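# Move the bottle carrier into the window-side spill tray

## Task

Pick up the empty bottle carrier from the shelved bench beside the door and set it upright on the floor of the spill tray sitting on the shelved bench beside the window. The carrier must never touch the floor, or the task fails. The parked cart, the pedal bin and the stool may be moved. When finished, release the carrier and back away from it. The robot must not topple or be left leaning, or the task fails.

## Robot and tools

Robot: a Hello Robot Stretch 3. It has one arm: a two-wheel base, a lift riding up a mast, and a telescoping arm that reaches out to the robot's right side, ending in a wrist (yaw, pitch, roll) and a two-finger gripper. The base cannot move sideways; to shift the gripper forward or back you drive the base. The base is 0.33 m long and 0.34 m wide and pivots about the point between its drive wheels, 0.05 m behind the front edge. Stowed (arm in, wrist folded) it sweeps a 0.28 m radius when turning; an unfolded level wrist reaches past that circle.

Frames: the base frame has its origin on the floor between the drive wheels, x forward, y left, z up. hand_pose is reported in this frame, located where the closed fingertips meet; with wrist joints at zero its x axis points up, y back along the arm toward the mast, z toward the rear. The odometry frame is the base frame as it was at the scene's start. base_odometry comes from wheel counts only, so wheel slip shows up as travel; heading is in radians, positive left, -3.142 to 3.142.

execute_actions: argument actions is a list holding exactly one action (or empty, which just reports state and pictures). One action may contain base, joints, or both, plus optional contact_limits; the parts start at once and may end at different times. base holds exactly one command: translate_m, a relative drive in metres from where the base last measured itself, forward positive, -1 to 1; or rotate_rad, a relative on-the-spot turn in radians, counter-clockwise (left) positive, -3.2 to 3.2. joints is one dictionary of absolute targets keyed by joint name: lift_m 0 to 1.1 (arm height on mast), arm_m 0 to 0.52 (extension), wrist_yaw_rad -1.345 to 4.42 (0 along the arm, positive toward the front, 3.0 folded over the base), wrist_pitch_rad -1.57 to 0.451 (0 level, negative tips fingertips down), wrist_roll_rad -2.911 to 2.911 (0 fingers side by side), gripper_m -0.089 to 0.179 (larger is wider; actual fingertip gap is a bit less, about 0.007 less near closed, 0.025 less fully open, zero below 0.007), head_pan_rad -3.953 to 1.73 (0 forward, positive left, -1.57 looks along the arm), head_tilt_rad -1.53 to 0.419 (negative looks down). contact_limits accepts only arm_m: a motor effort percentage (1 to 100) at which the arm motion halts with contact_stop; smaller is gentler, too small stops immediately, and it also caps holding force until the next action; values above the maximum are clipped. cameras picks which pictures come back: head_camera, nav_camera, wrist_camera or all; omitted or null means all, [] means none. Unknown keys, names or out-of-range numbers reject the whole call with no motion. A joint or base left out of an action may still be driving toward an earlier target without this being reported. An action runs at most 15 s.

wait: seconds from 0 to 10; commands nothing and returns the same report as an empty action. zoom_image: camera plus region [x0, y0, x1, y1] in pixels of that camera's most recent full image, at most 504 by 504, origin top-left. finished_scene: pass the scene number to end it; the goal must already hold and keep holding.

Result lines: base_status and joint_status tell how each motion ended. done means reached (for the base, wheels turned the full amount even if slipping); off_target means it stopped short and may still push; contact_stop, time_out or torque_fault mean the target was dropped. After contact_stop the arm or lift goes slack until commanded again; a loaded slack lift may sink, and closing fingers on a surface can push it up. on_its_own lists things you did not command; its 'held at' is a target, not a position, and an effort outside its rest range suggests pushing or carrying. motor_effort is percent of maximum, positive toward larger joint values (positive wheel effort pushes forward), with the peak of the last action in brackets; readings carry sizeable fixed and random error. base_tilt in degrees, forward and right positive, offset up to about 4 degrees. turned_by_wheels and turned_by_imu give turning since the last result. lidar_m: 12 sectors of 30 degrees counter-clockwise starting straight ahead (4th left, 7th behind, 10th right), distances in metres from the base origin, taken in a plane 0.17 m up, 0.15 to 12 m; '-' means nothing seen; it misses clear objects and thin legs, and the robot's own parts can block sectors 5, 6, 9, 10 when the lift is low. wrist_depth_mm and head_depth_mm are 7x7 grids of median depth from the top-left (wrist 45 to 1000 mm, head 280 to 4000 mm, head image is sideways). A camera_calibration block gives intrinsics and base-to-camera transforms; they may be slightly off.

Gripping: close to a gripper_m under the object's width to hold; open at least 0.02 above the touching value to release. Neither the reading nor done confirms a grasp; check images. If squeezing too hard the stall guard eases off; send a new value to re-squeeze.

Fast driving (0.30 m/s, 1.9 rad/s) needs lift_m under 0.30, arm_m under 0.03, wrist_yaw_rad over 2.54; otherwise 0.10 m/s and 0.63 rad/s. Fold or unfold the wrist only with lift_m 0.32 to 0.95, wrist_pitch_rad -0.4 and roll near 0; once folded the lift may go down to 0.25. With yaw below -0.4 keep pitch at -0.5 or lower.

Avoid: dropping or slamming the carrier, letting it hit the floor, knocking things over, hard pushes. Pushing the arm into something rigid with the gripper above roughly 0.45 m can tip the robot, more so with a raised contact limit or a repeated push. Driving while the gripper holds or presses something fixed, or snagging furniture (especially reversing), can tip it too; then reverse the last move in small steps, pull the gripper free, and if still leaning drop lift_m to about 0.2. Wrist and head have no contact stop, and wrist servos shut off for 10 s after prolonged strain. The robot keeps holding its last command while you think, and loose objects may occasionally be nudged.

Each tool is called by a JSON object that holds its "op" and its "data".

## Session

{"op": "execute_actions", "data": {"actions": []}}

Scene clock: 0.00 s.
base_odometry: x=+0.000 y=+0.000 heading=+0.000 (m, m, rad; odometry frame)
turned_by_wheels: +0.000 (rad since the last result)
turned_by_imu: +0.000 (rad since the last result)
base_tilt: forward=+1.7 right=+0.2 (deg)
lidar_m: 1.74 1.82 2.23 1.35 1.34 1.58 1.64 1.88 1.89 1.38 1.38 1.59
head_depth_mm: 2131 2590 2609 2626 2615 2651 2139 / 2106 2517 2536 2549 2540 2569 2167 / 2105 2443 2465 2466 2469 2503 1997 / 2097 2362 2370 2385 2373 2301 2177 / 2080 2304 2319 2314 2319 2325 2180 / 2074 2251 2259 2264 2255 1580 2173 / 2066 2192 2207 2215 2196 1729 2126
base_status: not commanded
joint_positions: lift_m=+0.478 arm_m=+0.001 wrist_yaw_rad=+2.929 wrist_pitch_rad=-0.481 wrist_roll_rad=-0.004 gripper_m=+0.037 head_pan_rad=-0.008 head_tilt_rad=+0.016
joint_status: not commanded
motor_effort: left_wheel=+0 right_wheel=+1 lift_m=+23 arm_m=+1 wrist_yaw_rad=+0 wrist_pitch_rad=+5 wrist_roll_rad=-1 gripper_m=+1 head_pan_rad=+0 head_tilt_rad=+2 (%)
hand_pose: x=+0.0242 y=+0.0654 z=+0.4767 quat_wxyz=(+0.240, +0.699, +0.096, +0.667) (m; base frame)
wrist_depth_mm: - - - - - - - / - - - - - - - / - - - - - - - / 985 - - - - - - / 818 796 845 849 868 878 881 / 690 695 - 720 746 740 740 / 598 612 623 627 629 636 650
pictures: head_camera (sideways: a quarter turn clockwise sets it upright), nav_camera (sideways: a quarter turn counterclockwise sets it upright), wrist_camera
camera_calibration (this result's frames):
head_camera: T_world_to_cam=[[-0.0104413, 0.04668, -0.998855, 1.31377], [0.0186424, 0.998745, 0.04648, -0.0591624], [0.999772, -0.0181358, -0.0112985, -0.0349438], [0, 0, 0, 1]] pos_world=[0.0497562, -0.00287225, 1.31462]
nav_camera: T_world_to_cam=[[-0.0163105, -0.052445, 0.998491, -1.26012], [0.0231819, -0.998375, -0.0520602, 0.118145], [0.999598, 0.0222978, 0.0174998, -0.0750349], [0, 0, 0, 1]] pos_world=[0.0517127, 0.0535395, 1.26568]
wrist_camera: T_world_to_cam=[[0.980702, -0.190106, 0.0456491, -0.0373299], [-0.0760928, -0.586219, -0.806571, 0.46075], [0.180094, 0.787532, -0.589372, 0.388054], [0, 0, 0, 1]] pos_world=[0.00178292, -0.0426013, 0.60204]
Images, in order (width x height): head_camera 896x504, nav_camera 672x504, wrist_camera 644x364.

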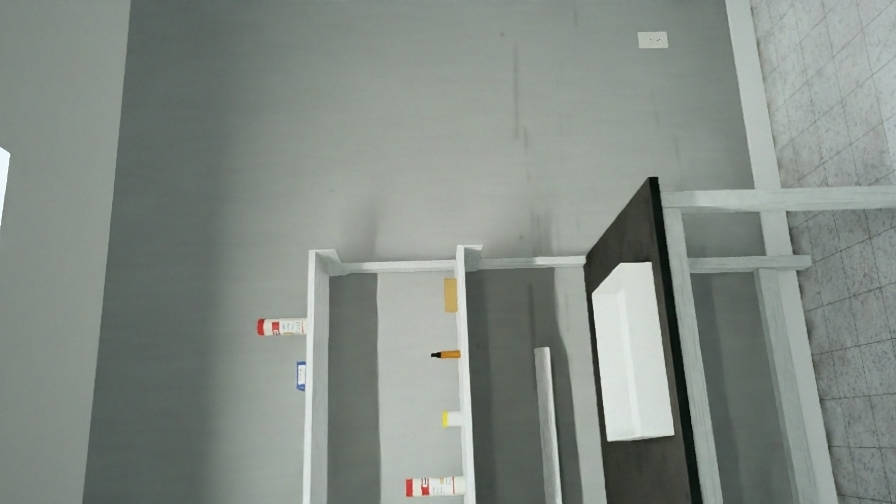

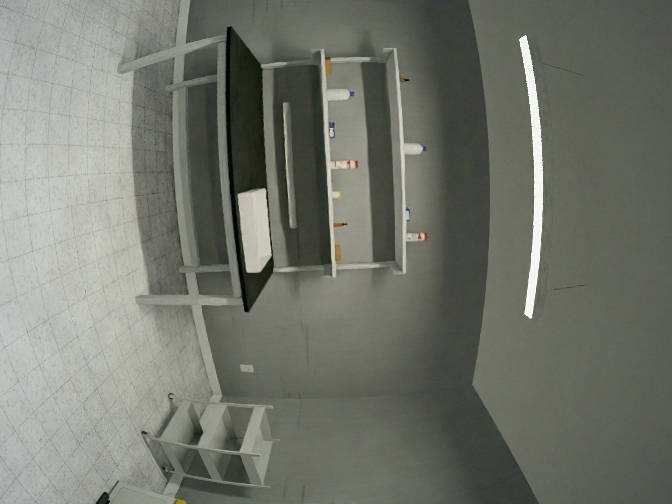

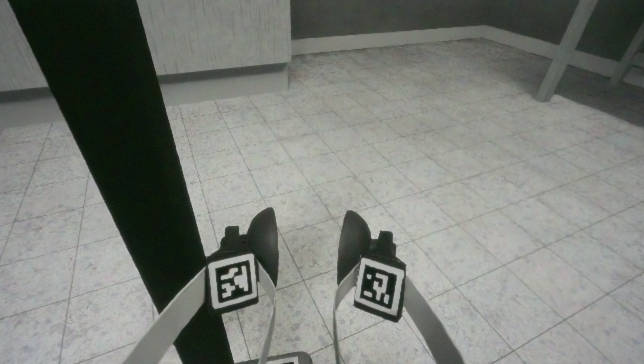

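{"op": "execute_actions", "data": {"actions": [{"joints":{"head_pan_rad":-3.2,"head_tilt_rad":-0.35,"lift_m":0.27}}], "cameras": ["head_camera","nav_camera"]}}

Scene clock: 11.03 s.
base_odometry: x=+0.000 y=+0.000 heading=+0.000 (m, m, rad; odometry frame)
turned_by_wheels: +0.000 (rad since the last result)
turned_by_imu: -0.001 (rad since the last result)
base_tilt: forward=+1.8 right=+0.1 (deg)
lidar_m: 1.74 1.82 2.23 1.35 1.35 1.58 1.64 1.89 1.89 1.38 1.39 1.59
head_depth_mm: 2328 2514 2701 2893 2275 1749 1426 / 2256 2417 2588 2780 2274 1751 1421 / 2207 2330 2514 2712 2297 1758 1425 / 2128 2273 2412 2587 2105 1758 1431 / 2062 2182 2271 2413 2310 1763 1437 / 2013 2125 2230 2404 2325 1783 1432 / 1947 2048 2129 1767 2227 1782 1441
base_status: not commanded
joint_positions: lift_m=+0.270 arm_m=+0.001 wrist_yaw_rad=+2.929 wrist_pitch_rad=-0.482 wrist_roll_rad=-0.004 gripper_m=+0.037 head_pan_rad=-3.193 head_tilt_rad=-0.345
joint_status: all done
motor_effort: left_wheel=+0(0) right_wheel=+0(1) lift_m=+19(18) arm_m=+1(1) wrist_yaw_rad=+0(0) wrist_pitch_rad=+5(5) wrist_roll_rad=+0(0) gripper_m=+1(0) head_pan_rad=-3(29) head_tilt_rad=-2(19) (%)
hand_pose: x=+0.0242 y=+0.0654 z=+0.2689 quat_wxyz=(+0.241, +0.699, +0.096, +0.667) (m; base frame)
wrist_depth_mm: - - - - - - - / - - - - - - - / 793 - 830 858 879 888 918 / 630 - 655 660 671 689 709 / 529 510 564 549 556 565 576 / 464 - - - 482 476 485 / - - - 407 409 415 420
pictures: head_camera (sideways: a quarter turn clockwise sets it upright), nav_camera (sideways: a quarter turn counterclockwise sets it upright)
camera_calibration (this result's frames):
head_camera: T_world_to_cam=[[0.360309, -0.0651193, -0.930557, 1.22213], [-0.0770421, -0.99623, 0.0398845, -0.0499716], [-0.929646, 0.0573214, -0.363968, 0.435873], [0, 0, 0, 1]] pos_world=[-0.0389874, 0.0048163, 1.2979]
nav_camera: T_world_to_cam=[[-0.334928, 0.0698178, 0.939653, -1.18112], [0.0399054, 0.997407, -0.0598852, 0.128204], [-0.941398, 0.0174401, -0.336846, 0.398048], [0, 0, 0, 1]] pos_world=[-0.0259831, -0.0523507, 1.2516]
Images, in order (width x height): head_camera 896x504, nav_camera 672x504.

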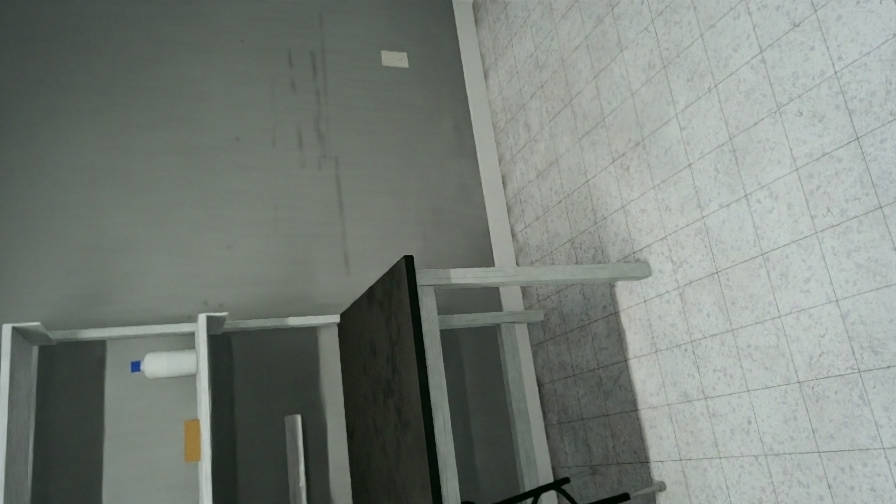

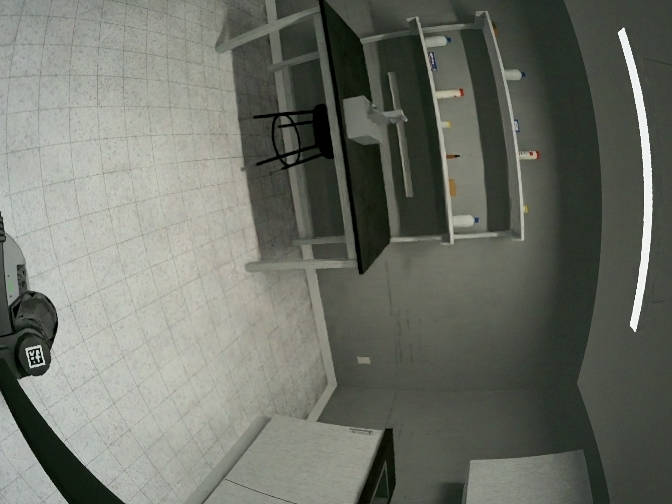

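{"op": "execute_actions", "data": {"actions": [{"joints":{"head_pan_rad":-2.72}}], "cameras": ["head_camera"]}}

{"op": "zoom_image", "data": {"camera": "head_camera", "region": [240, 140, 480, 380]}}

Scene clock: 15.13 s.
base_odometry: x=+0.000 y=+0.000 heading=+0.000 (m, m, rad; odometry frame)
turned_by_wheels: +0.000 (rad since the last result)
turned_by_imu: -0.001 (rad since the last result)
base_tilt: forward=+1.9 right=+0.2 (deg)
lidar_m: 1.74 1.82 2.23 1.34 1.35 1.57 1.64 1.89 1.90 1.38 1.39 1.59
head_depth_mm: 1958 2062 2182 2284 2284 1745 1427 / 1991 2084 2207 2389 2279 1749 1427 / 2009 2149 2225 2194 2286 1754 1430 / 2034 2172 1810 1883 2284 1770 1428 / 2076 2195 2279 2498 2209 1758 1428 / 2097 2195 2311 2560 2313 1767 1438 / 2113 2265 2390 2622 2142 1772 1442
base_status: not commanded
joint_positions: lift_m=+0.270 arm_m=+0.001 wrist_yaw_rad=+2.929 wrist_pitch_rad=-0.482 wrist_roll_rad=-0.004 gripper_m=+0.037 head_pan_rad=-2.727 head_tilt_rad=-0.345
joint_status: all done
motor_effort: left_wheel=-1(0) right_wheel=+1(1) lift_m=+20(20) arm_m=+1(1) wrist_yaw_rad=+0(0) wrist_pitch_rad=+5(5) wrist_roll_rad=+0(0) gripper_m=+1(0) head_pan_rad=+2(22) head_tilt_rad=-2(1) (%)
hand_pose: x=+0.0242 y=+0.0654 z=+0.2689 quat_wxyz=(+0.241, +0.699, +0.096, +0.667) (m; base frame)
wrist_depth_mm: - - - - - - - / - - - - - - - / 796 - 831 851 889 888 914 / 632 - 651 669 668 700 706 / 527 514 557 551 557 568 577 / 461 - - - 482 480 491 / - - - 408 408 414 420
pictures: head_camera (sideways: a quarter turn clockwise sets it upright)
camera_calibration (this result's frames):
head_camera: T_world_to_cam=[[0.351194, 0.103565, -0.930557, 1.22219], [0.378395, -0.924784, 0.0398845, -0.0527497], [-0.856434, -0.366126, -0.363968, 0.435426], [0, 0, 0, 1]] pos_world=[-0.0363508, -0.0159374, 1.2979]
Images, in order (width x height): head_camera 896x504.

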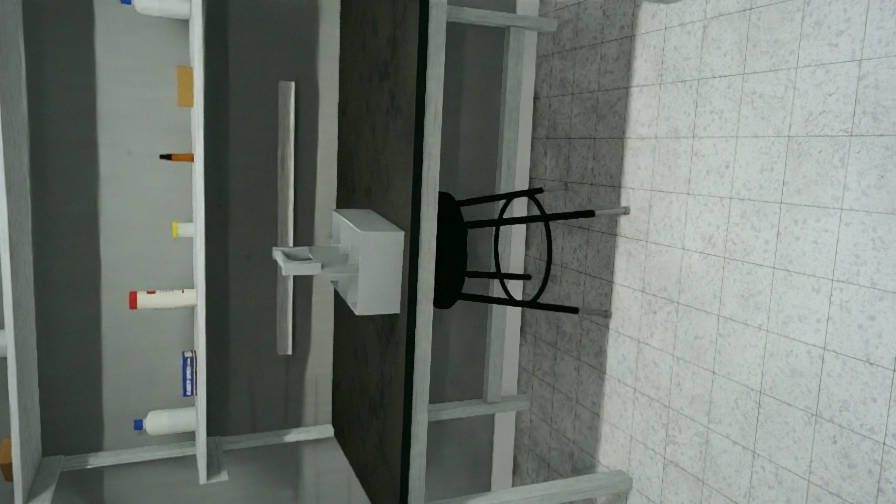

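Region (240, 140, 480, 380) of head_camera's 896x504 image, scaled by 2.100, with more detail than that image has.

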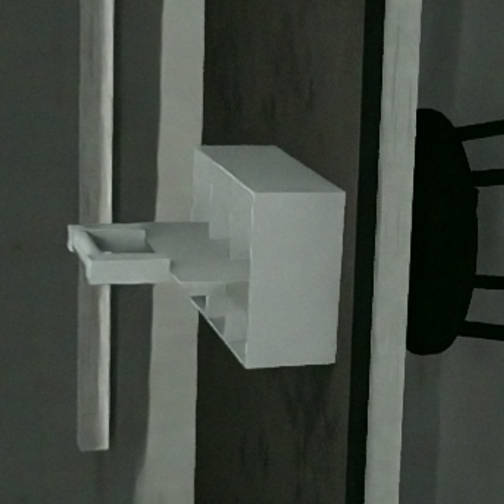

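{"op": "execute_actions", "data": {"actions": [{"base":{"rotate_rad":0.162}}], "cameras": []}}

{"op": "execute_actions", "data": {"actions": [{"base":{"translate_m":-1.0}}], "cameras": []}}

{"op": "execute_actions", "data": {"actions": [{"base":{"translate_m":-0.17}}], "cameras": []}}

{"op": "execute_actions", "data": {"actions": [{"base":{"rotate_rad":-1.56},"joints":{"head_pan_rad":-0.95,"head_tilt_rad":-0.6}}], "cameras": ["head_camera","nav_camera"]}}

{"op": "execute_actions", "data": {"actions": [{"joints":{"lift_m":0.93,"wrist_pitch_rad":-0.4}}], "cameras": ["head_camera"]}}

Scene clock: 40.13 s.
base_odometry: x=+0.000 y=+0.000 heading=+0.162 (m, m, rad; odometry frame)
turned_by_wheels: +0.162 (rad since the last result)
turned_by_imu: +0.160 (rad since the last result)
base_tilt: forward=+1.7 right=+0.0 (deg)
lidar_m: 1.73 1.82 1.43 1.35 1.37 1.77 1.64 1.89 1.47 1.38 1.40 1.82
head_depth_mm: 1947 2046 2149 2347 2259 1751 1422 / 2001 2113 2138 1889 2174 1746 1425 / 2059 2170 2226 1899 2191 1754 1424 / 2124 2248 2328 2599 2296 1766 1426 / 2174 2302 2385 2687 2287 1768 1435 / 2249 2417 2573 2755 2214 1769 1437 / 2320 2496 2690 2845 2332 1775 1442
base_status: done
joint_positions: lift_m=+0.270 arm_m=+0.001 wrist_yaw_rad=+2.929 wrist_pitch_rad=-0.482 wrist_roll_rad=-0.004 gripper_m=+0.037 head_pan_rad=-2.727 head_tilt_rad=-0.346
joint_status: not commanded
motor_effort: left_wheel=-4(9) right_wheel=+5(12) lift_m=+19(20) arm_m=+1(1) wrist_yaw_rad=+0(1) wrist_pitch_rad=+5(5) wrist_roll_rad=+0(0) gripper_m=+1(0) head_pan_rad=+2(3) head_tilt_rad=-1(1) (%)
hand_pose: x=+0.0242 y=+0.0654 z=+0.2689 quat_wxyz=(+0.241, +0.699, +0.096, +0.667) (m; base frame)
wrist_depth_mm: - - - - - - - / - - - - - - - / 788 - 820 857 879 888 924 / 630 - 657 666 676 706 710 / 519 518 562 549 566 573 578 / 466 - - - 484 478 486 / - - - 405 408 414 416
pictures: none
No camera images: the call's "cameras" was empty. Leave "cameras" out to get every camera's image.

Scene clock: 45.07 s.
base_odometry: x=-0.987 y=-0.161 heading=+0.162 (m, m, rad; odometry frame)
turned_by_wheels: +0.000 (rad since the last result)
turned_by_imu: -0.004 (rad since the last result)
base_tilt: forward=+1.7 right=+0.0 (deg)
lidar_m: 2.72 1.96 1.35 1.26 1.28 0.68 1.25 0.80 1.22 1.49 1.49 2.02
head_depth_mm: 1124 1182 1256 1321 952 731 1353 / 1156 1208 1300 1359 956 732 1391 / 1190 1256 1323 1386 958 757 1387 / 1222 1284 1373 1389 908 789 1358 / 1256 1316 1426 932 844 792 1431 / 1288 1369 1493 1247 808 846 1400 / 1338 1409 1550 1408 894 1615 1436
base_status: done
joint_positions: lift_m=+0.270 arm_m=+0.001 wrist_yaw_rad=+2.929 wrist_pitch_rad=-0.482 wrist_roll_rad=-0.004 gripper_m=+0.037 head_pan_rad=-2.727 head_tilt_rad=-0.346
joint_status: not commanded
motor_effort: left_wheel=-3(12) right_wheel=+5(9) lift_m=+20(20) arm_m=+1(1) wrist_yaw_rad=+1(0) wrist_pitch_rad=+5(5) wrist_roll_rad=+0(0) gripper_m=+1(1) head_pan_rad=+2(2) head_tilt_rad=-1(0) (%)
hand_pose: x=+0.0242 y=+0.0653 z=+0.2688 quat_wxyz=(+0.241, +0.699, +0.096, +0.667) (m; base frame)
wrist_depth_mm: - - - - - - - / - - - - - - - / 801 - 830 850 876 907 921 / 643 - 655 673 685 687 697 / 524 514 562 547 562 558 576 / 466 - - - 481 474 486 / - - - 410 407 413 419
pictures: none
No camera images: the call's "cameras" was empty. Leave "cameras" out to get every camera's image.

Scene clock: 47.30 s.
base_odometry: x=-1.155 y=-0.188 heading=+0.161 (m, m, rad; odometry frame)
turned_by_wheels: +0.000 (rad since the last result)
turned_by_imu: -0.001 (rad since the last result)
base_tilt: forward=+1.7 right=+0.2 (deg)
lidar_m: 2.89 1.94 1.33 1.25 1.88 0.53 1.08 0.65 0.85 1.90 1.54 1.94
head_depth_mm: 987 1025 1112 1179 953 732 593 / 1010 1040 1147 1217 954 733 595 / 1038 1084 1182 1241 960 734 596 / 1067 1106 1211 1290 921 737 597 / 1097 1151 1250 1312 815 714 615 / 1125 984 1291 1250 776 659 636 / 1167 1231 1353 1409 676 650 1066
base_status: done
joint_positions: lift_m=+0.270 arm_m=+0.001 wrist_yaw_rad=+2.929 wrist_pitch_rad=-0.482 wrist_roll_rad=-0.004 gripper_m=+0.037 head_pan_rad=-2.727 head_tilt_rad=-0.346
joint_status: not commanded
motor_effort: left_wheel=-3(11) right_wheel=+4(9) lift_m=+20(20) arm_m=+1(1) wrist_yaw_rad=+0(0) wrist_pitch_rad=+5(5) wrist_roll_rad=+0(0) gripper_m=+1(0) head_pan_rad=+2(3) head_tilt_rad=-1(2) (%)
hand_pose: x=+0.0242 y=+0.0653 z=+0.2688 quat_wxyz=(+0.241, +0.699, +0.096, +0.667) (m; base frame)
wrist_depth_mm: - - - - - - - / - - - - - - - / 780 - 830 869 872 896 917 / 635 - 652 663 682 693 707 / 530 518 560 549 560 573 577 / 463 - - - 485 479 482 / - - - 407 411 415 421
pictures: none
No camera images: the call's "cameras" was empty. Leave "cameras" out to get every camera's image.

Scene clock: 49.40 s.
base_odometry: x=-1.155 y=-0.188 heading=-1.398 (m, m, rad; odometry frame)
turned_by_wheels: -1.560 (rad since the last result)
turned_by_imu: -1.549 (rad since the last result)
base_tilt: forward=+1.7 right=+0.1 (deg)
lidar_m: 1.90 1.54 1.98 2.89 1.89 1.32 1.25 1.83 0.53 1.07 0.65 0.85
head_depth_mm: 1016 1082 1163 878 700 600 1220 / 1064 1136 1168 873 702 630 1222 / 1120 1208 1167 793 702 1135 1197 / 1176 1235 776 750 684 1388 1224 / 1243 1388 671 707 709 1388 1222 / 1313 1454 1177 758 1579 1427 1229 / 1347 1580 1184 885 1670 1428 1227
base_status: done
joint_positions: lift_m=+0.270 arm_m=+0.001 wrist_yaw_rad=+2.929 wrist_pitch_rad=-0.482 wrist_roll_rad=-0.004 gripper_m=+0.037 head_pan_rad=-0.957 head_tilt_rad=-0.593
joint_status: all done
motor_effort: left_wheel=+3(11) right_wheel=-3(9) lift_m=+20(20) arm_m=+1(0) wrist_yaw_rad=+0(0) wrist_pitch_rad=+5(5) wrist_roll_rad=+0(0) gripper_m=+1(0) head_pan_rad=+2(29) head_tilt_rad=-2(17) (%)
hand_pose: x=+0.0242 y=+0.0653 z=+0.2688 quat_wxyz=(+0.241, +0.699, +0.096, +0.667) (m; base frame)
wrist_depth_mm: - - - - - - - / - - - - - - - / 800 - 819 859 879 897 930 / 636 - 656 663 687 693 707 / 523 514 561 549 565 564 576 / 467 - - - 484 480 492 / - - - 409 408 418 427
pictures: head_camera (sideways: a quarter turn clockwise sets it upright), nav_camera (sideways: a quarter turn counterclockwise sets it upright)
camera_calibration (this result's frames):
head_camera: T_world_to_cam=[[-0.295784, 0.500853, -0.813424, 1.07336], [0.836741, 0.546643, 0.0323248, -0.0456921], [0.460843, -0.671064, -0.580773, 0.709495], [0, 0, 0, 1]] pos_world=[0.0287484, -0.0365005, 1.28663]
nav_camera: T_world_to_cam=[[0.278148, -0.48622, 0.828386, -1.03971], [-0.818225, -0.571673, -0.0608063, 0.134618], [0.503132, -0.660893, -0.556847, 0.67551], [0, 0, 0, 1]] pos_world=[0.0594721, 0.0178684, 1.24562]
Images, in order (width x height): head_camera 896x504, nav_camera 672x504.

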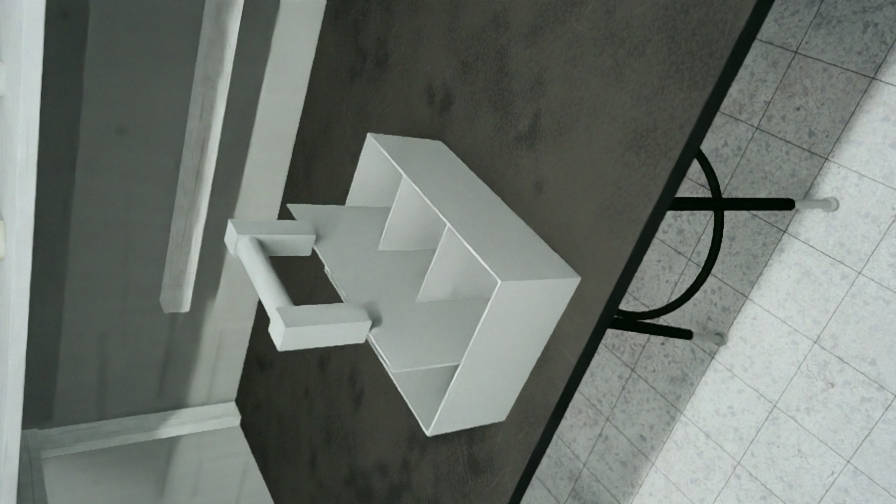

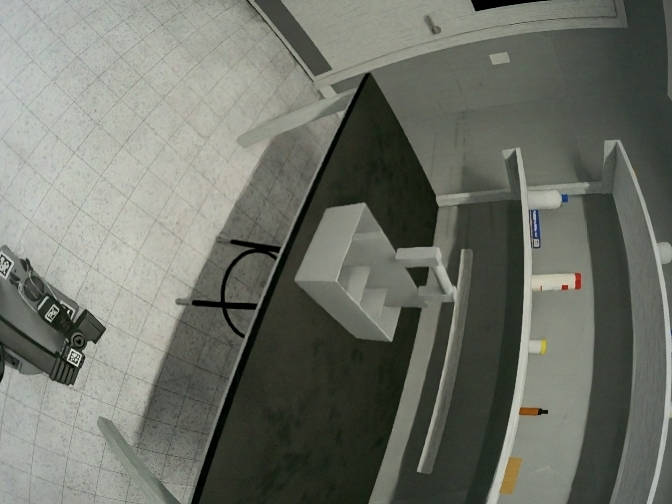

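Scene clock: 56.23 s.
base_odometry: x=-1.155 y=-0.188 heading=-1.398 (m, m, rad; odometry frame)
turned_by_wheels: +0.000 (rad since the last result)
turned_by_imu: -0.001 (rad since the last result)
base_tilt: forward=+1.7 right=+0.0 (deg)
lidar_m: 1.90 1.54 2.00 2.89 1.89 1.32 1.25 1.83 0.53 1.08 0.64 0.85
head_depth_mm: 1015 1080 1161 876 702 614 - / 1067 1139 1171 879 703 615 1189 / 1120 1205 1169 793 704 1133 1197 / 1173 1237 775 751 685 1385 1223 / 1245 1390 674 707 709 1389 1227 / 1323 1461 1175 760 1574 1422 1225 / 1341 1581 1187 886 1660 1429 1228
base_status: not commanded
joint_positions: lift_m=+0.930 arm_m=+0.001 wrist_yaw_rad=+2.929 wrist_pitch_rad=-0.420 wrist_roll_rad=-0.004 gripper_m=+0.037 head_pan_rad=-0.957 head_tilt_rad=-0.593
joint_status: all done
motor_effort: left_wheel=+2(2) right_wheel=-3(3) lift_m=+26(28) arm_m=+1(1) wrist_yaw_rad=+0(0) wrist_pitch_rad=+8(8) wrist_roll_rad=+0(0) gripper_m=+1(0) head_pan_rad=+2(2) head_tilt_rad=-3(1) (%)
hand_pose: x=+0.0260 y=+0.0734 z=+0.9421 quat_wxyz=(+0.220, +0.702, +0.074, +0.674) (m; base frame)
wrist_depth_mm: - - - - - - - / - - - - - - - / - - - - - - - / - - - - - - - / - - - - - - - / - - - - - - - / - - - - - - -
pictures: head_camera (sideways: a quarter turn clockwise sets it upright)
camera_calibration (this result's frames):
head_camera: T_world_to_cam=[[-0.295802, 0.500842, -0.813424, 1.07336], [0.836721, 0.546675, 0.0323248, -0.045692], [0.460868, -0.671047, -0.580773, 0.709495], [0, 0, 0, 1]] pos_world=[0.0287498, -0.0364996, 1.28663]
Images, in order (width x height): head_camera 896x504.

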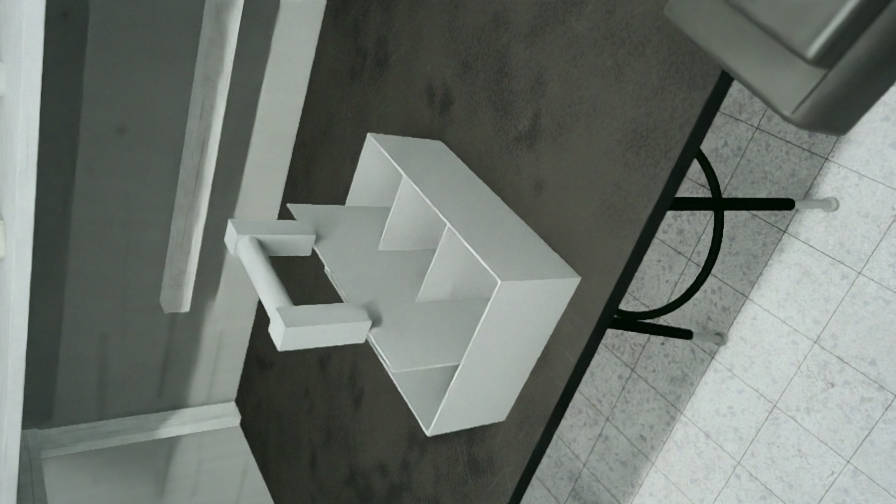

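{"op": "execute_actions", "data": {"actions": [{"joints":{"wrist_yaw_rad":1.53,"arm_m":0.43}}], "cameras": []}}

{"op": "execute_actions", "data": {"actions": [{"joints":{"wrist_pitch_rad":0,"wrist_roll_rad":1.57,"gripper_m":0.09,"lift_m":0.922}}], "cameras": ["head_camera","wrist_camera"]}}

Scene clock: 71.83 s.
base_odometry: x=-1.155 y=-0.188 heading=-1.398 (m, m, rad; odometry frame)
turned_by_wheels: +0.000 (rad since the last result)
turned_by_imu: -0.001 (rad since the last result)
base_tilt: forward=+1.7 right=+0.1 (deg)
lidar_m: 1.90 1.54 1.99 2.89 1.89 1.32 1.25 1.82 0.53 1.08 0.64 0.85
head_depth_mm: 1016 1081 1168 846 702 600 1219 / 1066 1135 1168 847 702 631 1222 / 1121 1202 1171 795 701 1137 1199 / 1174 1238 773 750 686 1389 1224 / 1243 1394 673 707 707 1388 1222 / 1319 1457 1178 758 1573 1429 1224 / 1341 1580 1182 884 1661 1434 1230
base_status: not commanded
joint_positions: lift_m=+0.930 arm_m=+0.430 wrist_yaw_rad=+1.531 wrist_pitch_rad=-0.420 wrist_roll_rad=-0.004 gripper_m=+0.037 head_pan_rad=-0.957 head_tilt_rad=-0.593
joint_status: all done
motor_effort: left_wheel=+3(3) right_wheel=-3(4) lift_m=+26(26) arm_m=+7(8) wrist_yaw_rad=-1(3) wrist_pitch_rad=+8(8) wrist_roll_rad=+0(0) gripper_m=+0(1) head_pan_rad=+2(2) head_tilt_rad=-3(1) (%)
hand_pose: x=+0.2026 y=-0.5836 z=+0.9421 quat_wxyz=(+0.602, +0.585, -0.395, +0.374) (m; base frame)
wrist_depth_mm: - - 297 - - 960 637 / - - 340 - - 963 617 / - - 365 363 369 755 680 / - - 393 404 403 569 580 / - 327 300 318 316 459 464 / - 357 - 343 352 381 386 / - 308 312 315 320 325 327
pictures: none
No camera images: the call's "cameras" was empty. Leave "cameras" out to get every camera's image.

Scene clock: 73.27 s.
base_odometry: x=-1.155 y=-0.188 heading=-1.398 (m, m, rad; odometry frame)
turned_by_wheels: +0.000 (rad since the last result)
turned_by_imu: +0.000 (rad since the last result)
base_tilt: forward=+1.9 right=+0.1 (deg)
lidar_m: 1.90 1.54 1.99 2.89 1.88 1.32 1.25 1.84 0.53 1.08 0.64 0.85
head_depth_mm: 1019 1079 1164 874 701 600 1223 / 1063 1126 1166 876 702 630 1224 / 1122 1197 1169 793 704 1132 1198 / 1177 1240 774 752 685 1391 1224 / 1247 1388 674 707 708 1390 1224 / 1317 1457 1179 758 1574 1427 1224 / 1344 1578 1178 886 1668 1428 1224
base_status: not commanded
joint_positions: lift_m=+0.922 arm_m=+0.430 wrist_yaw_rad=+1.531 wrist_pitch_rad=-0.024 wrist_roll_rad=+1.567 gripper_m=+0.090 head_pan_rad=-0.957 head_tilt_rad=-0.593
joint_status: all done
motor_effort: left_wheel=+2(3) right_wheel=-3(4) lift_m=+20(24) arm_m=+8(7) wrist_yaw_rad=-1(2) wrist_pitch_rad=+9(9) wrist_roll_rad=+1(3) gripper_m=+1(88) head_pan_rad=+2(2) head_tilt_rad=-3(2) (%)
hand_pose: x=+0.2340 y=-0.5846 z=+1.0305 quat_wxyz=(+0.010, +0.693, -0.721, -0.007) (m; base frame)
wrist_depth_mm: 812 - 966 - 898 463 273 / - - - - 333 332 233 / - - - - 340 341 239 / - - - - 353 349 246 / - - - - 359 338 254 / - - - - 370 262 261 / - - - - - 269 269
pictures: head_camera (sideways: a quarter turn clockwise sets it upright), wrist_camera
camera_calibration (this result's frames):
head_camera: T_world_to_cam=[[-0.29587, 0.500803, -0.813424, 1.07336], [0.836648, 0.546787, 0.0323248, -0.0456915], [0.460958, -0.670985, -0.580773, 0.709494], [0, 0, 0, 1]] pos_world=[0.0287546, -0.0364966, 1.28663]
wrist_camera: T_world_to_cam=[[-0.0288093, -0.048757, -0.998395, 1.00286], [-0.109955, 0.992903, -0.0453159, 0.689], [0.993519, 0.108473, -0.0339659, 0.0288953], [0, 0, 0, 1]] pos_world=[0.0759426, -0.638348, 1.03345]
Images, in order (width x height): head_camera 896x504, wrist_camera 644x364.

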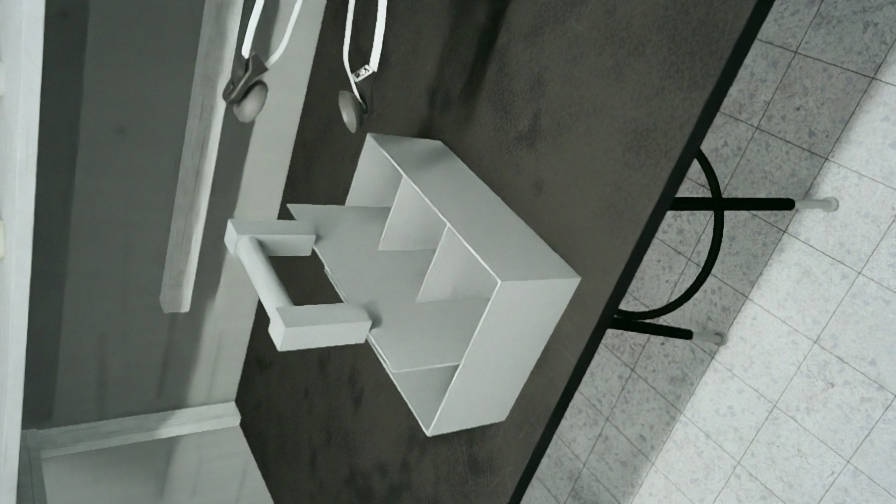

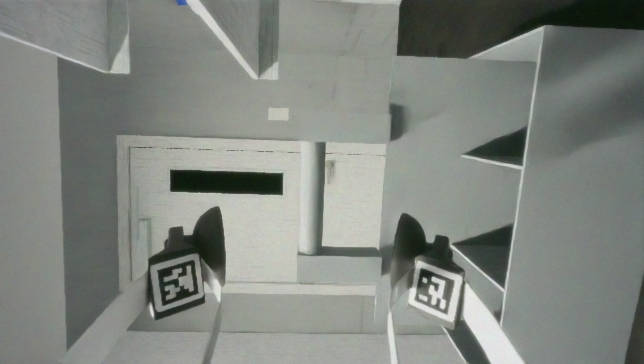

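{"op": "execute_actions", "data": {"actions": [{"base":{"translate_m":0.195},"joints":{"arm_m":0.424,"lift_m":0.927,"head_pan_rad":-1.2}}], "cameras": ["head_camera","wrist_camera"]}}

Scene clock: 82.87 s.
base_odometry: x=-1.121 y=-0.380 heading=-1.398 (m, m, rad; odometry frame)
turned_by_wheels: +0.000 (rad since the last result)
turned_by_imu: -0.001 (rad since the last result)
base_tilt: forward=+1.6 right=+0.1 (deg)
lidar_m: 1.70 1.36 1.72 2.86 2.18 1.53 1.44 0.67 1.12 0.58 0.72 0.97
head_depth_mm: 972 1035 1114 876 701 586 1215 / 996 1065 - 848 703 615 1221 / 1022 1096 1174 760 666 631 1198 / 1052 1120 673 684 623 1064 1218 / 1080 1159 1175 701 641 1324 1219 / 1113 1219 1181 885 660 1392 1220 / 1142 1281 1182 886 708 1430 1222
base_status: done
joint_positions: lift_m=+0.927 arm_m=+0.424 wrist_yaw_rad=+1.531 wrist_pitch_rad=-0.023 wrist_roll_rad=+1.567 gripper_m=+0.090 head_pan_rad=-1.193 head_tilt_rad=-0.593
joint_status: all done
motor_effort: left_wheel=+2(6) right_wheel=-3(5) lift_m=+26(28) arm_m=-5(7) wrist_yaw_rad=-2(2) wrist_pitch_rad=+9(9) wrist_roll_rad=+1(1) gripper_m=+1(1) head_pan_rad=-3(17) head_tilt_rad=-2(3) (%)
hand_pose: x=+0.2340 y=-0.5795 z=+1.0352 quat_wxyz=(+0.010, +0.693, -0.721, -0.007) (m; base frame)
wrist_depth_mm: 820 - 833 - - 471 138 / - - - 128 128 130 142 / - - - 132 131 133 146 / - - - 139 881 150 150 / - - - 144 867 155 155 / - - - 151 - 159 160 / - - - 157 - 163 165
pictures: head_camera (sideways: a quarter turn clockwise sets it upright), wrist_camera
camera_calibration (this result's frames):
head_camera: T_world_to_cam=[[-0.170654, 0.556075, -0.813424, 1.07259], [0.941255, 0.336147, 0.0323248, -0.0463296], [0.291405, -0.760122, -0.580773, 0.710528], [0, 0, 0, 1]] pos_world=[0.0195992, -0.04078, 1.28663]
wrist_camera: T_world_to_cam=[[-0.0283661, -0.0485891, -0.998416, 1.00784], [-0.109931, 0.992911, -0.045198, 0.68398], [0.993534, 0.108475, -0.0335065, 0.0280058], [0, 0, 0, 1]] pos_world=[0.0759544, -0.633199, 1.0381]
Images, in order (width x height): head_camera 896x504, wrist_camera 644x364.

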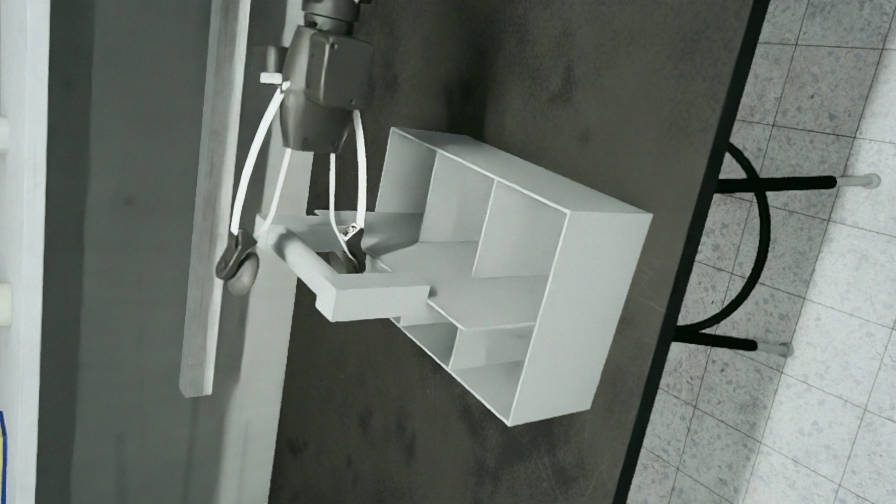

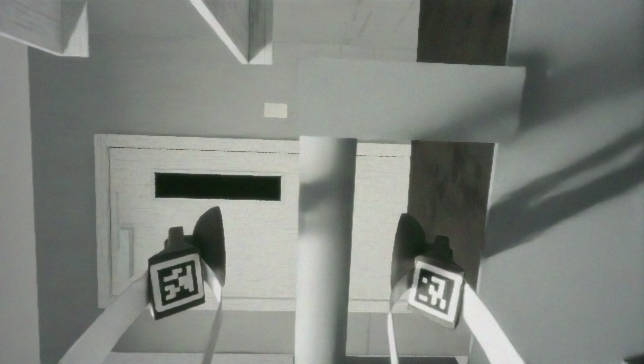

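{"op": "execute_actions", "data": {"actions": [{"joints":{"gripper_m":-0.014,"lift_m":0.92}}], "cameras": ["wrist_camera"]}}

{"op": "execute_actions", "data": {"actions": [{"joints":{"lift_m":1.0}}], "cameras": ["head_camera","wrist_camera"]}}

Scene clock: 91.83 s.
base_odometry: x=-1.121 y=-0.380 heading=-1.398 (m, m, rad; odometry frame)
turned_by_wheels: +0.000 (rad since the last result)
turned_by_imu: -0.001 (rad since the last result)
base_tilt: forward=+1.8 right=+0.3 (deg)
lidar_m: 1.70 1.36 1.72 2.86 2.18 1.52 1.44 0.66 1.12 0.58 0.72 0.97
head_depth_mm: 971 1035 1132 876 702 586 1216 / 995 1067 1161 848 702 615 1219 / 1020 1096 1183 758 664 630 1194 / 1052 1134 659 676 623 1061 1222 / 1084 1163 1178 702 640 1324 1222 / 1113 1219 1175 883 659 1395 1224 / 1143 1284 1179 884 707 1422 1227
base_status: not commanded
joint_positions: lift_m=+0.920 arm_m=+0.424 wrist_yaw_rad=+1.531 wrist_pitch_rad=-0.023 wrist_roll_rad=+1.567 gripper_m=-0.013 head_pan_rad=-1.193 head_tilt_rad=-0.593
joint_status: all done
motor_effort: left_wheel=+3(3) right_wheel=-5(5) lift_m=+19(23) arm_m=-5(5) wrist_yaw_rad=-1(1) wrist_pitch_rad=+9(9) wrist_roll_rad=+1(1) gripper_m=-20(99) head_pan_rad=-2(2) head_tilt_rad=-2(3) (%)
hand_pose: x=+0.2341 y=-0.5795 z=+1.0287 quat_wxyz=(+0.010, +0.693, -0.721, -0.007) (m; base frame)
wrist_depth_mm: 815 - 833 - - 136 135 / - - - 123 124 136 139 / - - - 126 127 141 142 / - - - 136 864 147 147 / - - - 137 792 150 151 / - - - 140 - 155 156 / - - - 152 - 160 160
pictures: wrist_camera
camera_calibration (this result's frames):
wrist_camera: T_world_to_cam=[[-0.0280843, -0.0485989, -0.998423, 1.00125], [-0.10992, 0.99291, -0.0452387, 0.683724], [0.993544, 0.108476, -0.0332272, 0.0274894], [0, 0, 0, 1]] pos_world=[0.0759622, -0.633199, 1.03151]
Images, in order (width x height): wrist_camera 644x364.

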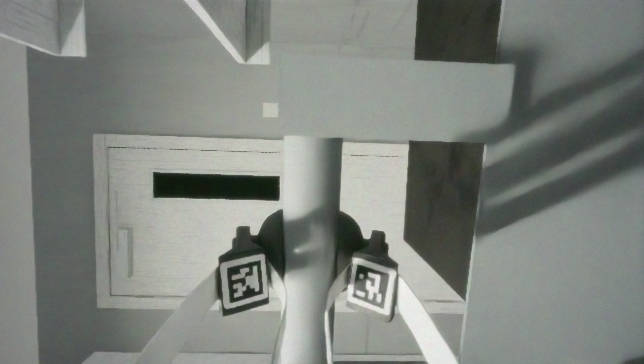

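Scene clock: 93.40 s.
base_odometry: x=-1.121 y=-0.380 heading=-1.398 (m, m, rad; odometry frame)
turned_by_wheels: +0.000 (rad since the last result)
turned_by_imu: +0.000 (rad since the last result)
base_tilt: forward=+1.8 right=+0.1 (deg)
lidar_m: 1.70 1.36 1.73 2.87 2.18 1.53 1.44 0.66 1.12 0.58 0.72 0.97
head_depth_mm: 971 1035 1112 875 701 585 1219 / 996 1068 1114 847 701 614 1221 / 1023 1089 780 628 649 631 1195 / 1048 1112 651 630 586 1064 1222 / 1079 1157 1028 569 648 1326 1222 / 1109 1219 1183 646 685 1395 1226 / 1145 1282 1180 883 707 1429 1223
base_status: not commanded
joint_positions: lift_m=+1.000 arm_m=+0.424 wrist_yaw_rad=+1.531 wrist_pitch_rad=-0.050 wrist_roll_rad=+1.567 gripper_m=-0.013 head_pan_rad=-1.193 head_tilt_rad=-0.593
joint_status: all done
motor_effort: left_wheel=+2(4) right_wheel=-4(5) lift_m=+28(30) arm_m=-5(5) wrist_yaw_rad=-2(2) wrist_pitch_rad=+19(19) wrist_roll_rad=+1(1) gripper_m=-22(22) head_pan_rad=-2(2) head_tilt_rad=-2(2) (%)
hand_pose: x=+0.2331 y=-0.5794 z=+1.1012 quat_wxyz=(+0.019, +0.693, -0.721, -0.017) (m; base frame)
wrist_depth_mm: 772 - - - - 135 134 / - - - 123 124 126 138 / - - - 127 127 140 142 / - - - 135 - 146 146 / - - - 136 - 150 150 / - - - 141 - 155 155 / - - - 147 - 159 160
pictures: head_camera (sideways: a quarter turn clockwise sets it upright), wrist_camera
camera_calibration (this result's frames):
head_camera: T_world_to_cam=[[-0.170639, 0.55608, -0.813424, 1.07259], [0.941264, 0.336121, 0.0323248, -0.0463297], [0.291384, -0.76013, -0.580773, 0.710528], [0, 0, 0, 1]] pos_world=[0.0195981, -0.0407804, 1.28663]
wrist_camera: T_world_to_cam=[[-0.0552375, -0.0475251, -0.997342, 1.07941], [-0.111094, 0.992957, -0.0411633, 0.682681], [0.992274, 0.108525, -0.0601282, 0.0607558], [0, 0, 0, 1]] pos_world=[0.0751794, -0.633167, 1.1083]
Images, in order (width x height): head_camera 896x504, wrist_camera 644x364.

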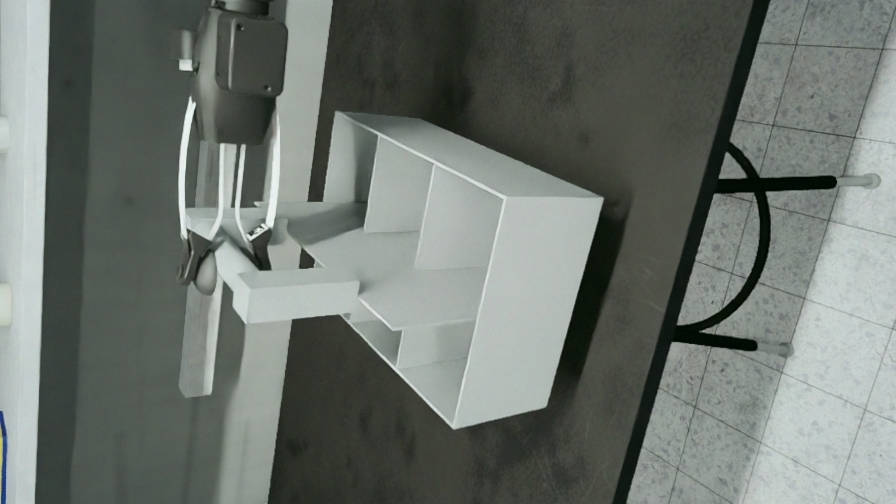

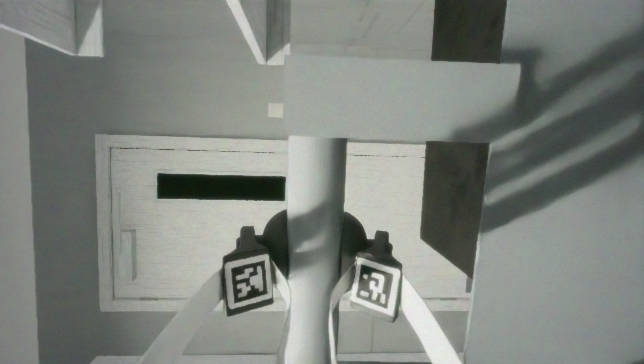

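{"op": "execute_actions", "data": {"actions": [{"base":{"rotate_rad":1.6},"joints":{"arm_m":0.0,"lift_m":1.04,"head_pan_rad":0,"head_tilt_rad":-0.5}}], "cameras": ["nav_camera","wrist_camera"]}}

{"op": "execute_actions", "data": {"actions": [{"base":{"translate_m":1.0},"joints":{"wrist_yaw_rad":0.8}}], "cameras": ["wrist_camera"]}}

{"op": "execute_actions", "data": {"actions": [{"base":{"translate_m":1.0},"joints":{"wrist_yaw_rad":0.0}}], "cameras": ["head_camera","wrist_camera"]}}

Scene clock: 112.70 s.
base_odometry: x=-1.121 y=-0.380 heading=+0.202 (m, m, rad; odometry frame)
turned_by_wheels: +1.600 (rad since the last result)
turned_by_imu: +1.589 (rad since the last result)
base_tilt: forward=+1.7 right=+0.3 (deg)
lidar_m: 2.87 2.14 1.52 1.44 0.66 1.11 0.58 0.72 0.97 1.70 1.36 1.75
head_depth_mm: 3084 3367 3234 2381 - - 302 / 3062 3349 3418 2388 1889 - 302 / 3038 3247 3223 2408 1855 409 302 / 3020 3147 3432 2423 1860 1456 317 / 2962 2828 3368 2423 1861 1525 1277 / 2971 3127 3402 2431 1866 1519 1284 / 2960 3094 3368 2442 1863 1526 1283
base_status: done
joint_positions: lift_m=+1.040 arm_m=+0.001 wrist_yaw_rad=+1.530 wrist_pitch_rad=-0.051 wrist_roll_rad=+1.568 gripper_m=-0.013 head_pan_rad=-0.007 head_tilt_rad=-0.507
joint_status: all done
motor_effort: left_wheel=-4(6) right_wheel=+4(10) lift_m=+28(28) arm_m=-5(7) wrist_yaw_rad=+0(2) wrist_pitch_rad=+20(20) wrist_roll_rad=+1(1) gripper_m=-22(23) head_pan_rad=+2(29) head_tilt_rad=+2(12) (%)
hand_pose: x=+0.2331 y=-0.1564 z=+1.1410 quat_wxyz=(+0.019, +0.692, -0.721, -0.017) (m; base frame)
wrist_depth_mm: - - - - - 135 135 / - - - 123 124 126 138 / - - - 127 127 139 142 / - - - 135 - 146 146 / - - - 136 - 150 150 / - - - 141 - 154 155 / - - - 147 - 159 160
pictures: nav_camera (sideways: a quarter turn counterclockwise sets it upright), wrist_camera
camera_calibration (this result's frames):
nav_camera: T_world_to_cam=[[0.484563, -0.0559928, 0.872962, -1.0991], [-0.00560879, -0.998128, -0.0609077, 0.1298], [0.874738, 0.0246174, -0.48397, 0.578422], [0, 0, 0, 1]] pos_world=[0.0273429, 0.0537762, 1.24732]
wrist_camera: T_world_to_cam=[[-0.0562095, -0.046438, -0.997338, 1.13956], [-0.110371, 0.993084, -0.0400195, 0.262766], [0.9923, 0.107828, -0.0609462, 0.0180941], [0, 0, 0, 1]] pos_world=[0.0751011, -0.20998, 1.14815]
Images, in order (width x height): nav_camera 672x504, wrist_camera 644x364.

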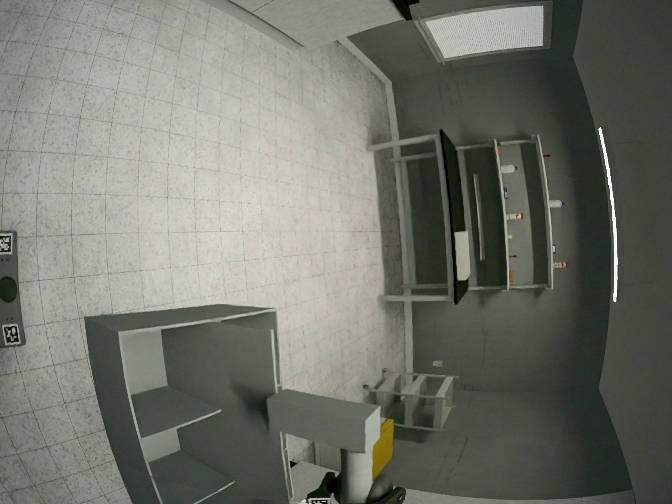

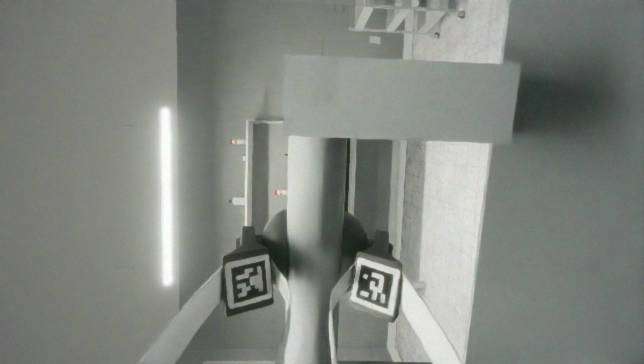

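Scene clock: 123.77 s.
base_odometry: x=-0.141 y=-0.180 heading=+0.201 (m, m, rad; odometry frame)
turned_by_wheels: +0.000 (rad since the last result)
turned_by_imu: +0.000 (rad since the last result)
base_tilt: forward=+1.7 right=+0.1 (deg)
lidar_m: 1.88 2.04 1.56 1.49 1.53 1.52 1.65 1.66 1.30 1.24 1.28 1.86
head_depth_mm: 2218 2427 2683 2376 1845 1505 1278 / 2208 2410 2682 2398 1849 1515 1275 / 2190 2299 2534 2302 1850 1518 1279 / 2170 2288 2622 2421 1864 1512 1280 / 2155 2219 2603 2423 1870 1511 1282 / 2132 2235 2561 2428 1865 1517 1284 / 2117 2236 2547 2409 1873 1527 1288
base_status: done
joint_positions: lift_m=+1.040 arm_m=+0.001 wrist_yaw_rad=+0.803 wrist_pitch_rad=-0.051 wrist_roll_rad=+1.569 gripper_m=-0.013 head_pan_rad=-0.007 head_tilt_rad=-0.507
joint_status: all done
motor_effort: left_wheel=-3(5) right_wheel=+5(9) lift_m=+28(29) arm_m=-5(5) wrist_yaw_rad=-3(5) wrist_pitch_rad=+20(19) wrist_roll_rad=+0(1) gripper_m=-23(22) head_pan_rad=+3(3) head_tilt_rad=+4(3) (%)
hand_pose: x=+0.1618 y=-0.3230 z=+1.1410 quat_wxyz=(+0.011, +0.391, -0.920, -0.023) (m; base frame)
wrist_depth_mm: - - - - - 135 135 / - - - 123 124 136 139 / - - - 126 127 140 142 / - - - 135 - 146 147 / - - - 137 - 151 151 / - - - 141 - 155 155 / - - - 147 - 159 160
pictures: wrist_camera
camera_calibration (this result's frames):
wrist_camera: T_world_to_cam=[[-0.0720009, 0.00360395, -0.997398, 1.14661], [0.578193, 0.814977, -0.0387942, 0.250037], [0.812717, -0.579482, -0.0607629, -0.0863811], [0, 0, 0, 1]] pos_world=[0.00819017, -0.257963, 1.14807]
Images, in order (width x height): wrist_camera 644x364.

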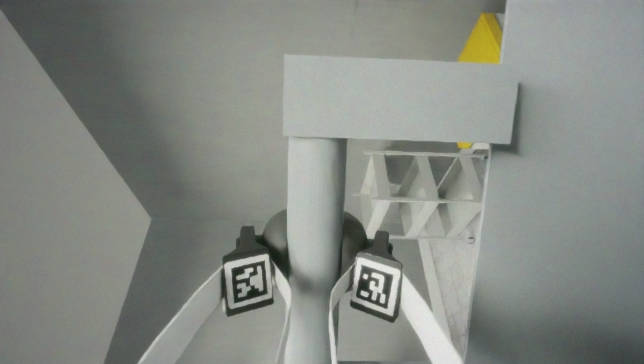

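Scene clock: 134.73 s.
base_odometry: x=+0.838 y=+0.020 heading=+0.201 (m, m, rad; odometry frame)
turned_by_wheels: +0.000 (rad since the last result)
turned_by_imu: +0.000 (rad since the last result)
base_tilt: forward=+1.9 right=+0.1 (deg)
lidar_m: 1.47 1.50 1.29 1.56 1.56 2.08 2.48 1.78 1.20 1.17 1.22 0.90
head_depth_mm: 1338 1489 1635 995 1124 1430 1276 / 1295 1453 1490 981 1855 1466 1276 / 1306 1458 1430 933 1794 1510 1279 / 1307 1429 1433 925 1798 1515 1275 / 1302 1415 1442 926 1765 1517 1283 / 1283 1408 1450 926 1754 1509 1284 / 1282 1399 1456 1013 1763 1520 1287
base_status: done
joint_positions: lift_m=+1.040 arm_m=+0.001 wrist_yaw_rad=+0.003 wrist_pitch_rad=-0.051 wrist_roll_rad=+1.569 gripper_m=-0.013 head_pan_rad=-0.007 head_tilt_rad=-0.507
joint_status: all done
motor_effort: left_wheel=-4(5) right_wheel=+5(9) lift_m=+28(28) arm_m=-5(5) wrist_yaw_rad=-3(5) wrist_pitch_rad=+20(20) wrist_roll_rad=+0(0) gripper_m=-22(23) head_pan_rad=+3(2) head_tilt_rad=+3(3) (%)
hand_pose: x=-0.0207 y=-0.4008 z=+1.1410 quat_wxyz=(+0.001, +0.001, -1.000, -0.026) (m; base frame)
wrist_depth_mm: - - - - - 135 134 / - - - 123 124 135 138 / - - - 126 127 139 142 / - - - 135 - 146 146 / - - - 136 - 150 151 / - - - 140 - 154 155 / - - - 147 - 159 160
pictures: head_camera (sideways: a quarter turn clockwise sets it upright), wrist_camera
camera_calibration (this result's frames):
head_camera: T_world_to_cam=[[-0.507809, 0.0501647, -0.860008, 1.13539], [0.0390518, 0.998617, 0.0351909, -0.0445613], [0.860584, -0.0157146, -0.509066, 0.613762], [0, 0, 0, 1]] pos_world=[0.0501076, -0.00281174, 1.29046]
wrist_camera: T_world_to_cam=[[-0.047576, 0.0541666, -0.997398, 1.15452], [0.987477, 0.152917, -0.0387982, 0.162062], [0.150418, -0.986753, -0.0607635, -0.160049], [0, 0, 0, 1]] pos_world=[-0.0810311, -0.245247, 1.14807]
Images, in order (width x height): head_camera 896x504, wrist_camera 644x364.

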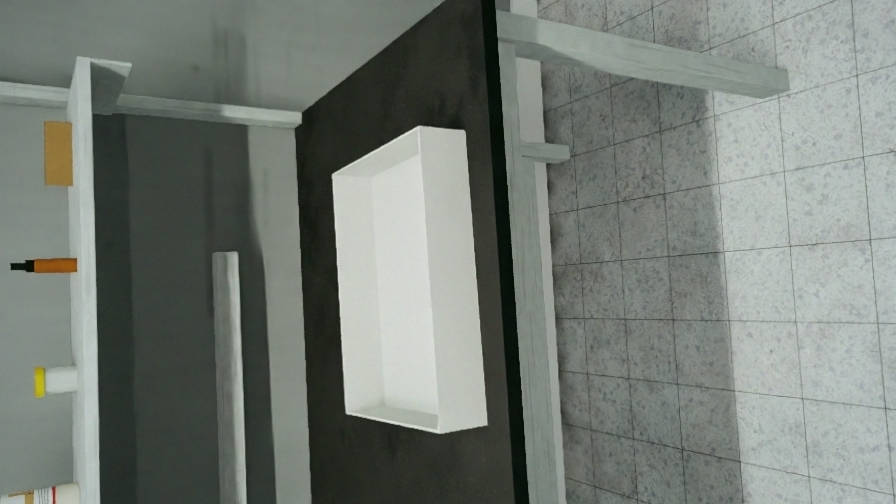

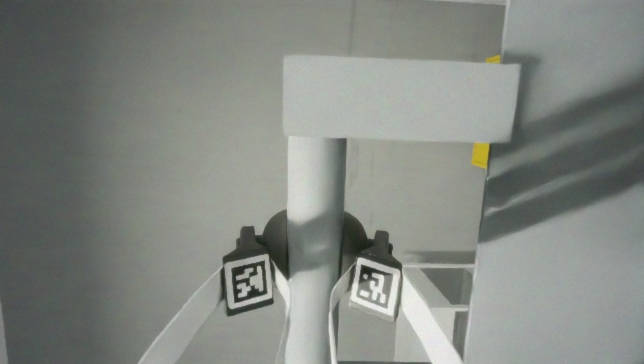

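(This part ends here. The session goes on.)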